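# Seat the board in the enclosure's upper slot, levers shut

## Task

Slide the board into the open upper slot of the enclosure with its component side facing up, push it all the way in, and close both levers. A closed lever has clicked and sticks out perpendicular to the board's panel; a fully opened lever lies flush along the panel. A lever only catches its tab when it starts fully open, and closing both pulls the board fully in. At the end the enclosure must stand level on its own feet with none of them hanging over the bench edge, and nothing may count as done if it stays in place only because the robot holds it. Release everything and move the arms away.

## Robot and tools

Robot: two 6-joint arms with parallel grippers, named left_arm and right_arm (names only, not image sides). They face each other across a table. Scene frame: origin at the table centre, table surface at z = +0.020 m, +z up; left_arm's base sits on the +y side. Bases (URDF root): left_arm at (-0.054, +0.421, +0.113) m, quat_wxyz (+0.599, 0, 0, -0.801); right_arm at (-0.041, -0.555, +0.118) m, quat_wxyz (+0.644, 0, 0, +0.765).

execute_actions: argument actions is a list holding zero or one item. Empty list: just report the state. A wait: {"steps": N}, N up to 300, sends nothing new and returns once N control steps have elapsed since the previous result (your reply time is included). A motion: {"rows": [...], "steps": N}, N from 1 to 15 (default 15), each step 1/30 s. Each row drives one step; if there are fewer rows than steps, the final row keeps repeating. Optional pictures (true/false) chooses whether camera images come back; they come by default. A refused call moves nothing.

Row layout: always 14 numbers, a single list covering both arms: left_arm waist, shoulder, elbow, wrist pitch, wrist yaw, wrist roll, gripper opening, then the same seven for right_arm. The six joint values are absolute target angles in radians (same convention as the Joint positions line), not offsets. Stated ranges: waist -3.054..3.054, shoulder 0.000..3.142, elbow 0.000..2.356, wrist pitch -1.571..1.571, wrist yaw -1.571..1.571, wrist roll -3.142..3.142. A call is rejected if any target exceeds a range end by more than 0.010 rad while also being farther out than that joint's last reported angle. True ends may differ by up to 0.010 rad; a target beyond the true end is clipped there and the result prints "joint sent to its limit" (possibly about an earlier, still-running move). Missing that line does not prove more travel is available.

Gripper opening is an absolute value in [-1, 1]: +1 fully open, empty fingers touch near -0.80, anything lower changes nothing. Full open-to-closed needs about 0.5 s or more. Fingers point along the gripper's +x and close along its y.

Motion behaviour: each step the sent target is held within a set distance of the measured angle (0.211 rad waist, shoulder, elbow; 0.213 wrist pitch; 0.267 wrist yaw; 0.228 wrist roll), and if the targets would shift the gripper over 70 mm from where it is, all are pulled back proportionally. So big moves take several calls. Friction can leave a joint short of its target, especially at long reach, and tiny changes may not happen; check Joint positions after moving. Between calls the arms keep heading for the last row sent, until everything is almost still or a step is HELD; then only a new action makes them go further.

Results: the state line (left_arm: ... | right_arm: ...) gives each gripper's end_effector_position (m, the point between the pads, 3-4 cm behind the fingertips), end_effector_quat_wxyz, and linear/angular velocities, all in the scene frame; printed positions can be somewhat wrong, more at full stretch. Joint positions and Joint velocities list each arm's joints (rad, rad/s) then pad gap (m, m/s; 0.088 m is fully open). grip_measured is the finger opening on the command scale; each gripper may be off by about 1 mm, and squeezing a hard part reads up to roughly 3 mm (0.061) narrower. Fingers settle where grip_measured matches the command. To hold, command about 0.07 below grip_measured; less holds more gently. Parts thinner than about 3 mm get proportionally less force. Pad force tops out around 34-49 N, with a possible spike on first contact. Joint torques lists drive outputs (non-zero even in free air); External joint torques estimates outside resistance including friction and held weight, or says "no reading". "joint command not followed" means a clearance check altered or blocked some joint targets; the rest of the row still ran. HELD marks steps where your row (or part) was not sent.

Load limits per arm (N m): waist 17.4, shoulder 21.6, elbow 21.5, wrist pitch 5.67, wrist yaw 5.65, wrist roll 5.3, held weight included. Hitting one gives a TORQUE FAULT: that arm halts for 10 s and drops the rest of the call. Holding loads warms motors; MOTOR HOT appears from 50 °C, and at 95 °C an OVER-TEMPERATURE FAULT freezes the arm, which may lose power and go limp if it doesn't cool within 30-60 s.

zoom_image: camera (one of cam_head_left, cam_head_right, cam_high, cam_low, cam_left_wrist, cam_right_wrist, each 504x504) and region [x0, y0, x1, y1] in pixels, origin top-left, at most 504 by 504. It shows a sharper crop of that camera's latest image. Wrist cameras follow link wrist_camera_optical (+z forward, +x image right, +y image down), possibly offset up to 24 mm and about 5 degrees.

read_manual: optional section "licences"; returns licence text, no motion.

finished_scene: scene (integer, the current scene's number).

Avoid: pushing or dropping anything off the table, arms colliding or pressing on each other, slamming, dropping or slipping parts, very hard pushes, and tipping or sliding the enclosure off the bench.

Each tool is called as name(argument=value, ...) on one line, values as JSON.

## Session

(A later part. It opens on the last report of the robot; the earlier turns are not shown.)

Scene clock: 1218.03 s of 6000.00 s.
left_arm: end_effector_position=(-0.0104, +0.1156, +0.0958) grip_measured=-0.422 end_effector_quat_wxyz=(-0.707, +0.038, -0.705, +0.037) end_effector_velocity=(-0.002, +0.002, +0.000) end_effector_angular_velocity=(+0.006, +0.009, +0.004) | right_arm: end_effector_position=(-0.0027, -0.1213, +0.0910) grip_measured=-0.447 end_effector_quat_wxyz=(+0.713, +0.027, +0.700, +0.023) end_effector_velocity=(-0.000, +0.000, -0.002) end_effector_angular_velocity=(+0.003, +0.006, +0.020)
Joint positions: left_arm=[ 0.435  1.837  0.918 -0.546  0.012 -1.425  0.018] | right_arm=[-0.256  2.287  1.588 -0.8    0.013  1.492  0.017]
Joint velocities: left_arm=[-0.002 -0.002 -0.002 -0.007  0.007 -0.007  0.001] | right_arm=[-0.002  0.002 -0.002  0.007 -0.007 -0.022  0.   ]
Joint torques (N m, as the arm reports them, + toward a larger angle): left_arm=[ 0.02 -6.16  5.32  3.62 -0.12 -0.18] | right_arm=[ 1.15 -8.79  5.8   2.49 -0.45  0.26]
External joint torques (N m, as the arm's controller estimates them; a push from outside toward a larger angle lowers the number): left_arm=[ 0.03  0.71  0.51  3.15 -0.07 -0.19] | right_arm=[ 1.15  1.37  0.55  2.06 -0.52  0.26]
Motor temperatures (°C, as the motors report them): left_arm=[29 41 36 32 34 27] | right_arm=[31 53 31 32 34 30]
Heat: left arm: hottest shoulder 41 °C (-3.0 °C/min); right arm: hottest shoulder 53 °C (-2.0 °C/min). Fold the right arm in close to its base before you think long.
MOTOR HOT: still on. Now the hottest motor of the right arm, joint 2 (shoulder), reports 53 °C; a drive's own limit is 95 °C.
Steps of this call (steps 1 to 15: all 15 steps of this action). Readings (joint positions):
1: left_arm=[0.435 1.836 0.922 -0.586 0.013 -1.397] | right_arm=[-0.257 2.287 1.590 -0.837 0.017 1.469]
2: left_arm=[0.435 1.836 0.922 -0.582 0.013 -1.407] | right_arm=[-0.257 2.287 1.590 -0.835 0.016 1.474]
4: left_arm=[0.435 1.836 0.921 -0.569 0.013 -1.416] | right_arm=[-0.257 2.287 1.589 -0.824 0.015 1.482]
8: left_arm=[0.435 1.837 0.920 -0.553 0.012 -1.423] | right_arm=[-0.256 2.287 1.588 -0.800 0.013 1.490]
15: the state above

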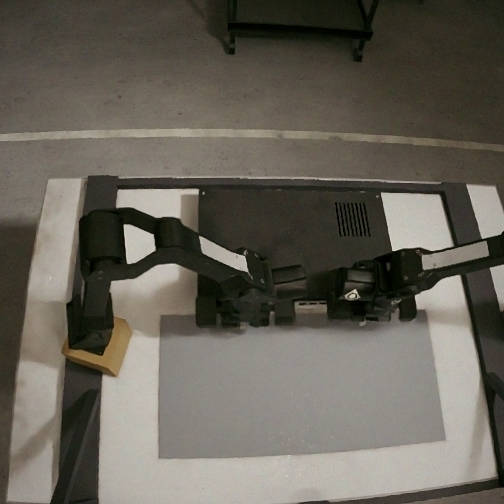

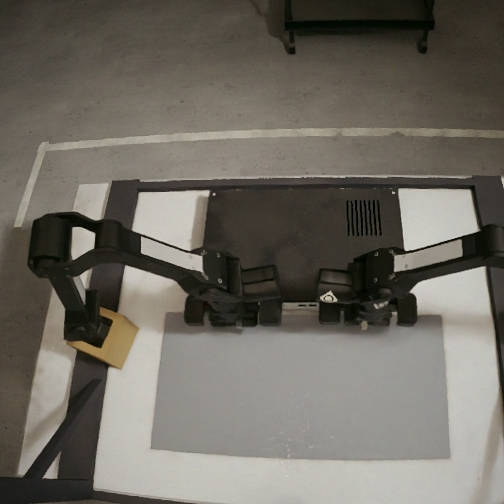

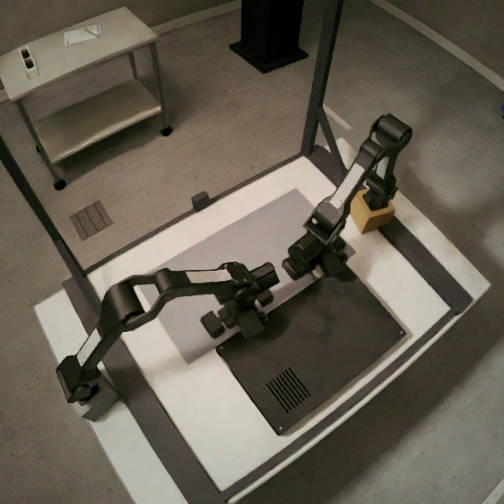

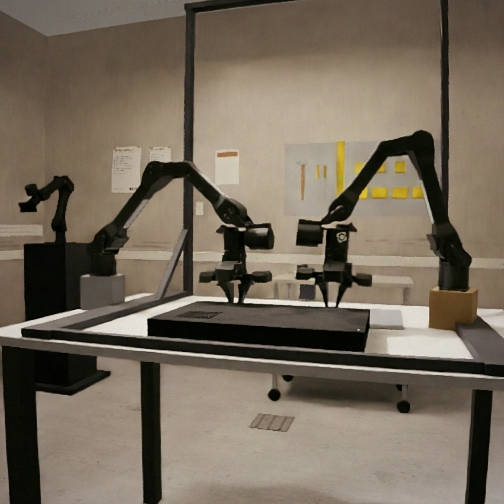

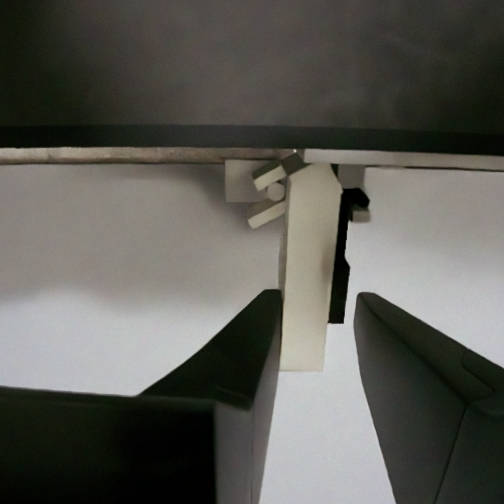

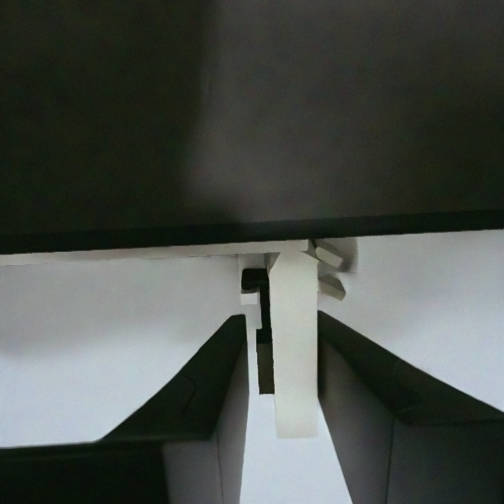

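execute_actions(actions=[{"rows":[[0.435,1.85,0.935,-0.495,0.01,-1.43,-0.42,-0.225,2.3,1.595,-0.8,0,1.5,-0.42],[0.435,1.85,0.935,-0.495,0.01,-1.43,-0.42,-0.225,2.3,1.595,-0.8,0,1.5,-0.42],[0.435,1.85,0.935,-0.495,0.01,-1.43,-0.42,-0.225,2.3,1.595,-0.8,0,1.5,-0.42],[0.435,1.85,0.935,-0.495,0.01,-1.43,-0.42,-0.225,2.3,1.595,-0.8,0,1.5,-0.42],[0.435,1.85,0.935,-0.495,0.01,-1.43,-0.42,-0.225,2.3,1.595,-0.8,0,1.5,-0.42],[0.435,1.85,0.935,-0.495,0.01,-1.43,-0.42,-0.23,2.3,1.6,-0.76,0,1.5,-0.42]]}], pictures=false)

execute_actions(actions=[{"rows":[[0.435,1.85,0.92,-0.56,0.01,-1.43,-0.2,-0.235,2.3,1.6,-0.815,0,1.5,-0.2]]}])

zoom_image(camera="cam_left_wrist", region=[200,120,420,340])

Scene clock: 1229.87 s of 6000.00 s.
left_arm: end_effector_position=(-0.0103, +0.1150, +0.0958) grip_measured=-0.420 end_effector_quat_wxyz=(-0.708, +0.039, -0.705, +0.038) end_effector_velocity=(+0.000, +0.002, -0.000) end_effector_angular_velocity=(+0.008, -0.005, +0.006) | right_arm: end_effector_position=(-0.0069, -0.1204, +0.0907) grip_measured=-0.421 end_effector_quat_wxyz=(+0.714, +0.024, +0.699, +0.028) end_effector_velocity=(-0.002, -0.002, +0.000) end_effector_angular_velocity=(-0.007, +0.007, +0.010)
Joint positions: left_arm=[ 0.435  1.837  0.918 -0.544  0.012 -1.425  0.018] | right_arm=[-0.245  2.288  1.588 -0.796  0.016  1.492  0.018]
Joint velocities: left_arm=[-0.002 -0.002 -0.002 -0.007 -0.007 -0.007 -0.   ] | right_arm=[ 0.002 -0.002 -0.002 -0.007 -0.007 -0.007  0.   ]
Joint torques (N m, as the arm reports them, + toward a larger angle): left_arm=[ 0.01 -6.17  5.85  4.34 -0.13 -0.17] | right_arm=[ 1.07 -8.9   6.31  2.92 -0.55  0.22]
External joint torques (N m, as the arm's controller estimates them; a push from outside toward a larger angle lowers the number): left_arm=[ 0.01  0.69  1.    3.85 -0.07 -0.18] | right_arm=[ 1.01  1.29  1.07  2.5  -0.62  0.22]
Motor temperatures (°C, as the motors report them): left_arm=[29 41 37 41 34 27] | right_arm=[31 53 32 36 33 30]
Heat: left arm: hottest shoulder 41 °C (+0.0 °C/min); right arm: hottest shoulder 53 °C (-2.0 °C/min). Fold the right arm in close to its base before you think long.
MOTOR HOT: still on. Now the hottest motor of the right arm, joint 2 (shoulder), reports 53 °C; a drive's own limit is 95 °C.
Steps of this call (steps 1 to 15: the robot went on to your last target; steps 16 to 90: nothing new was sent; then 8.33 s passed at rest; steps 91 to 105: all 15 steps of this action). Readings (joint positions):
91: left_arm=[0.435 1.837 0.918 -0.545 0.012 -1.425] | right_arm=[-0.255 2.287 1.588 -0.800 0.014 1.492]
92: left_arm=[0.435 1.837 0.918 -0.545 0.012 -1.425] | right_arm=[-0.254 2.287 1.588 -0.800 0.016 1.492]
94: left_arm=[0.435 1.837 0.918 -0.544 0.012 -1.425] | right_arm=[-0.251 2.288 1.588 -0.801 0.017 1.492]
98: left_arm=[0.435 1.837 0.918 -0.544 0.012 -1.425] | right_arm=[-0.245 2.288 1.588 -0.798 0.016 1.492]
105: the state above

Scene clock: 1230.37 s of 6000.00 s.
left_arm: end_effector_position=(-0.0109, +0.1188, +0.0949) grip_measured=-0.204 end_effector_quat_wxyz=(-0.707, +0.033, -0.706, +0.032) end_effector_velocity=(+0.002, +0.001, +0.001) end_effector_angular_velocity=(+0.006, -0.019, +0.021) | right_arm: end_effector_position=(-0.0131, -0.1228, +0.0908) grip_measured=-0.204 end_effector_quat_wxyz=(+0.709, +0.016, +0.704, +0.026) end_effector_velocity=(-0.000, -0.003, +0.001) end_effector_angular_velocity=(-0.007, +0.006, +0.020)
Joint positions: left_arm=[ 0.435  1.838  0.917 -0.558  0.012 -1.426  0.029] | right_arm=[-0.236  2.288  1.59  -0.812  0.002  1.493  0.029]
Joint velocities: left_arm=[-0.002 -0.002  0.002 -0.007 -0.022 -0.022  0.001] | right_arm=[-0.002 -0.007 -0.007 -0.007 -0.007 -0.022  0.   ]
Joint torques (N m, as the arm reports them, + toward a larger angle): left_arm=[ 0.03 -6.29  4.41  0.04 -0.15 -0.17] | right_arm=[ 0.   -8.97  6.12  0.21 -0.01  0.2 ]
External joint torques (N m, as the arm's controller estimates them; a push from outside toward a larger angle lowers the number): left_arm=[ 0.02  0.58 -0.4  -0.41 -0.09 -0.18] | right_arm=[ 0.    1.27  0.84 -0.19 -0.07  0.2 ]
Motor temperatures (°C, as the motors report them): left_arm=[29 41 37 41 34 27] | right_arm=[31 53 32 36 33 30]
Heat: left arm: hottest shoulder 41 °C (+0.0 °C/min); right arm: hottest shoulder 53 °C (-2.0 °C/min). Fold the right arm in close to its base before you think long.
MOTOR HOT: still on. Now the hottest motor of the right arm, joint 2 (shoulder), reports 53 °C; a drive's own limit is 95 °C.
Steps of this call (steps 1 to 15: all 15 steps of this action). Readings (joint positions):
1: left_arm=[0.435 1.837 0.917 -0.542 0.012 -1.426] | right_arm=[-0.245 2.288 1.588 -0.795 0.015 1.492]
2: left_arm=[0.435 1.838 0.917 -0.542 0.012 -1.426] | right_arm=[-0.245 2.288 1.588 -0.794 0.013 1.492]
4: left_arm=[0.435 1.838 0.917 -0.542 0.012 -1.426] | right_arm=[-0.242 2.288 1.589 -0.797 0.003 1.493]
8: left_arm=[0.435 1.838 0.917 -0.555 0.012 -1.426] | right_arm=[-0.236 2.288 1.590 -0.809 0.002 1.493]
15: the state above

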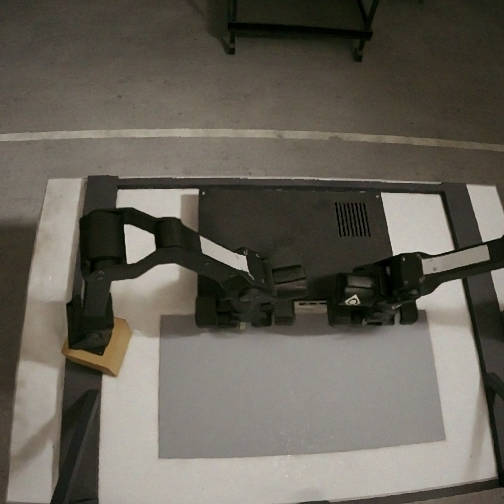

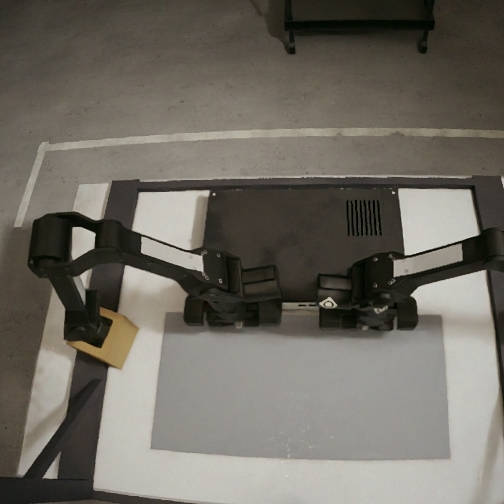

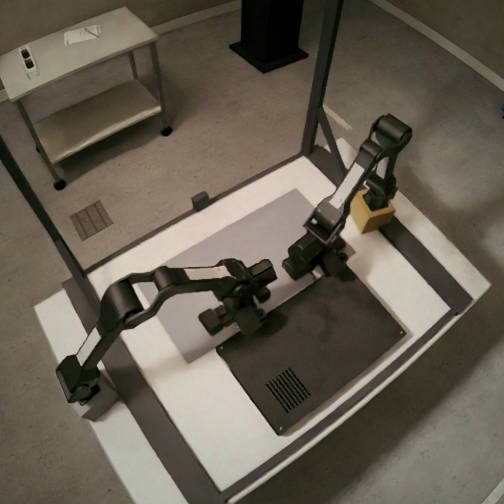

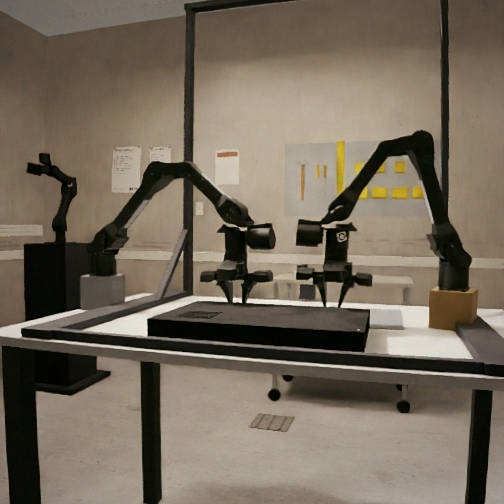

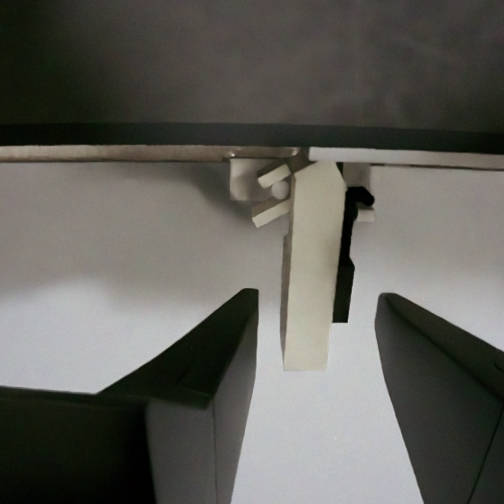

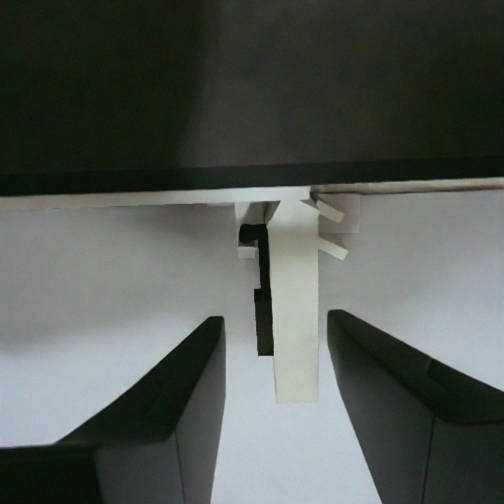

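Region (200, 120, 420, 340) of cam_left_wrist's 504x504 image, scaled by 2.291, with more detail than that image has.

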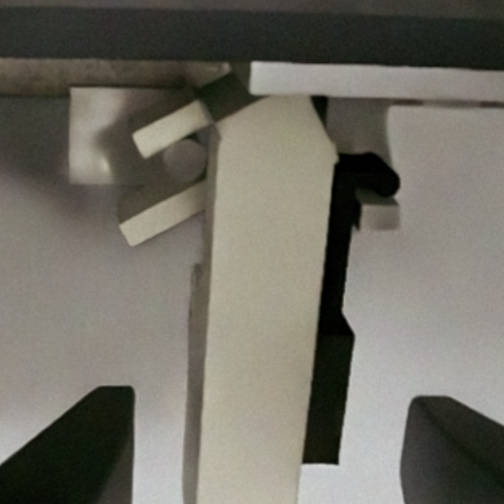

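execute_actions(actions=[{"rows":[[0.435,1.76,1.0,-0.73,0,-1.43,-0.2,-0.235,2.22,1.64,-0.95,0,1.5,-0.2]]}], pictures=false)

execute_actions(actions=[{"rows":[[0.435,1.5,0.85,-0.8,0,-1.43,-0.2,-0.235,1.95,1.4,-1.0,0,1.5,-0.2]]}])

Scene clock: 1238.40 s of 6000.00 s.
left_arm: end_effector_position=(-0.0097, +0.1199, +0.1304) grip_measured=-0.203 end_effector_quat_wxyz=(-0.709, +0.027, -0.704, +0.025) end_effector_velocity=(-0.001, +0.002, +0.000) end_effector_angular_velocity=(+0.008, -0.005, +0.015) | right_arm: end_effector_position=(-0.0137, -0.1316, +0.1246) grip_measured=-0.202 end_effector_quat_wxyz=(+0.708, +0.005, +0.706, +0.015) end_effector_velocity=(+0.002, -0.002, +0.000) end_effector_angular_velocity=(-0.008, -0.007, +0.005)
Joint positions: left_arm=[ 0.435  1.765  0.995 -0.727  0.003 -1.426  0.029] | right_arm=[-0.236  2.228  1.634 -0.947  0.002  1.493  0.029]
Joint velocities: left_arm=[-0.007 -0.002 -0.002 -0.007 -0.007 -0.022 -0.   ] | right_arm=[-0.002 -0.002 -0.002 -0.007  0.007 -0.007 -0.   ]
Joint torques (N m, as the arm reports them, + toward a larger angle): left_arm=[ 0.01 -8.    5.06 -0.06 -0.18 -0.16] | right_arm=[  0.   -10.67   5.98   0.15   0.01   0.18]
External joint torques (N m, as the arm's controller estimates them; a push from outside toward a larger angle lowers the number): left_arm=[ 0.04 -1.22 -0.25 -0.49 -0.13 -0.17] | right_arm=[ 0.02 -0.68  0.58 -0.18 -0.06  0.18]
Motor temperatures (°C, as the motors report them): left_arm=[29 41 37 39 33 27] | right_arm=[30 54 32 35 33 30]
Heat: left arm: hottest shoulder 41 °C (+0.0 °C/min); right arm: hottest shoulder 54 °C (+1.0 °C/min). Fold the right arm in close to its base before you think long.
MOTOR HOT: still on. Now the hottest motor of the right arm, joint 2 (shoulder), reports 54 °C; a drive's own limit is 95 °C.
Steps of this call (steps 1 to 15: the robot went on to your last target; steps 16 to 90: nothing new was sent; then 4.53 s passed at rest; steps 91 to 105: all 15 steps of this action). Readings (joint positions):
91: left_arm=[0.435 1.832 0.930 -0.595 0.011 -1.426] | right_arm=[-0.236 2.286 1.599 -0.840 0.002 1.493]
92: left_arm=[0.435 1.825 0.944 -0.643 0.008 -1.426] | right_arm=[-0.236 2.281 1.605 -0.878 0.002 1.493]
94: left_arm=[0.435 1.797 0.964 -0.686 0.005 -1.426] | right_arm=[-0.236 2.266 1.616 -0.908 0.002 1.493]
98: left_arm=[0.435 1.765 0.994 -0.714 0.003 -1.426] | right_arm=[-0.236 2.233 1.631 -0.938 0.002 1.493]
105: the state above

Scene clock: 1238.90 s of 6000.00 s.
left_arm: end_effector_position=(-0.0158, +0.1613, +0.1637) grip_measured=-0.203 end_effector_quat_wxyz=(-0.711, +0.045, -0.700, +0.043) end_effector_velocity=(+0.001, +0.005, +0.002) end_effector_angular_velocity=(+0.015, -0.019, +0.003) | right_arm: end_effector_position=(-0.0174, -0.1899, +0.1727) grip_measured=-0.202 end_effector_quat_wxyz=(+0.708, +0.006, +0.706, +0.015) end_effector_velocity=(+0.002, -0.004, -0.003) end_effector_angular_velocity=(-0.018, -0.006, +0.005)
Joint positions: left_arm=[ 0.435  1.509  0.863 -0.798  0.003 -1.426  0.029] | right_arm=[-0.236  1.954  1.41  -0.998  0.002  1.495  0.029]
Joint velocities: left_arm=[-0.007 -0.012 -0.002 -0.022 -0.022 -0.007 -0.   ] | right_arm=[-0.002  0.002 -0.007 -0.007  0.007 -0.007 -0.   ]
Joint torques (N m, as the arm reports them, + toward a larger angle): left_arm=[ 0.02 -6.79  3.5   0.14 -0.17 -0.14] | right_arm=[ 0.   -8.54  4.39  0.24  0.    0.15]
External joint torques (N m, as the arm's controller estimates them; a push from outside toward a larger angle lowers the number): left_arm=[ 0.05 -1.57 -2.17 -0.37 -0.11 -0.15] | right_arm=[ 0.   -0.04 -1.24 -0.17 -0.06  0.16]
Motor temperatures (°C, as the motors report them): left_arm=[29 41 37 39 33 27] | right_arm=[30 54 32 34 33 30]
Heat: left arm: hottest shoulder 41 °C (+0.0 °C/min); right arm: hottest shoulder 54 °C (+1.0 °C/min). Fold the right arm in close to its base before you think long.
MOTOR HOT: still on. Now the hottest motor of the right arm, joint 2 (shoulder), reports 54 °C; a drive's own limit is 95 °C.
Steps of this call (steps 1 to 15: all 15 steps of this action). Readings (joint positions):
1: left_arm=[0.435 1.735 0.972 -0.723 0.003 -1.426] | right_arm=[-0.236 2.201 1.602 -0.933 0.002 1.493]
2: left_arm=[0.435 1.691 0.940 -0.754 0.003 -1.426] | right_arm=[-0.236 2.159 1.548 -0.960 0.002 1.493]
4: left_arm=[0.435 1.588 0.888 -0.796 0.003 -1.426] | right_arm=[-0.236 2.064 1.458 -1.002 0.002 1.495]
8: left_arm=[0.435 1.513 0.876 -0.792 0.003 -1.426] | right_arm=[-0.236 1.966 1.430 -0.997 0.002 1.495]
15: the state above

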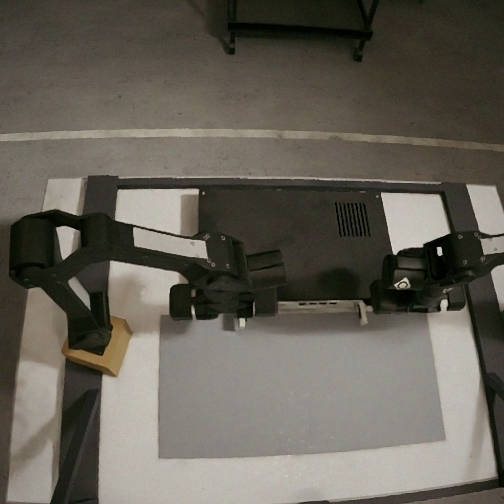

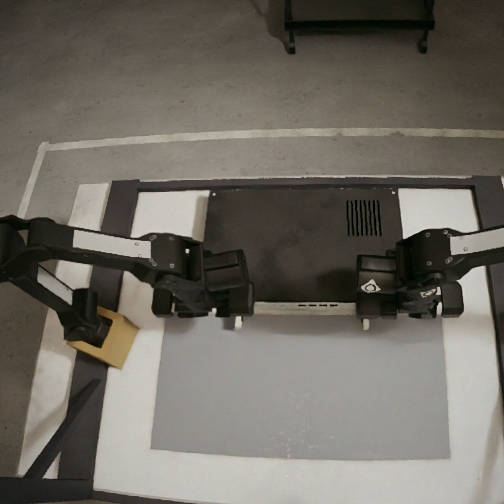

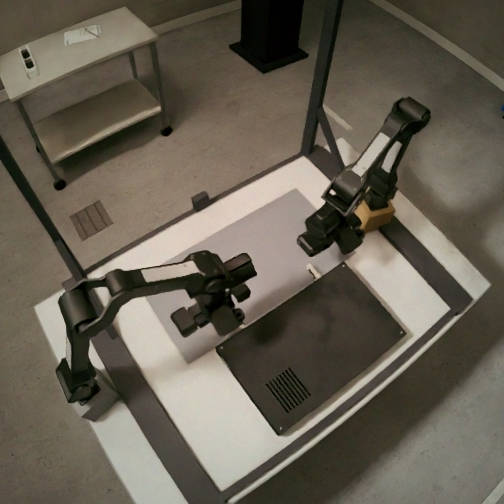

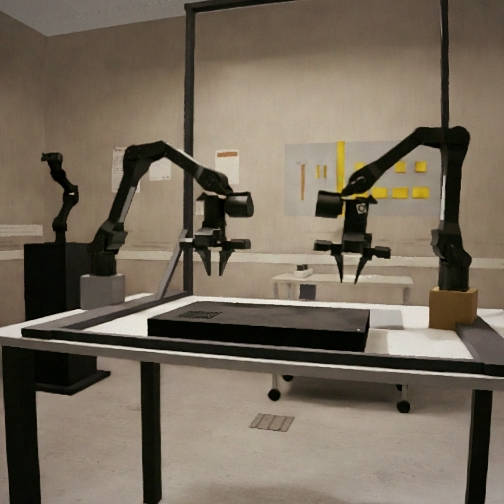

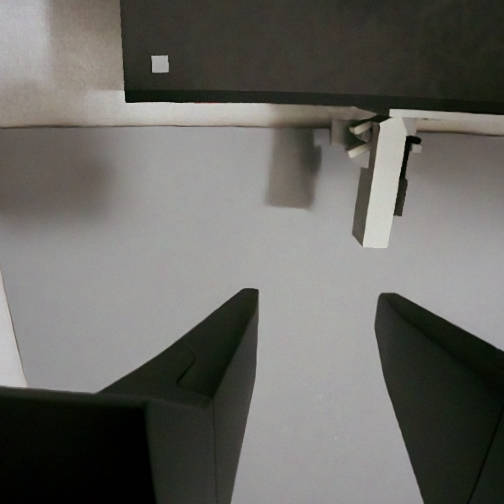

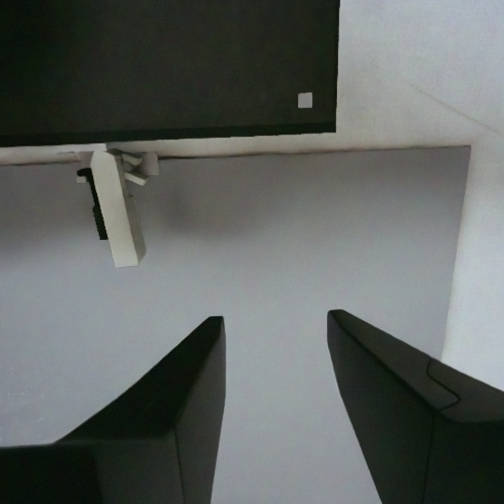

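finished_scene(scene=2)

The scene is finished: the task was done.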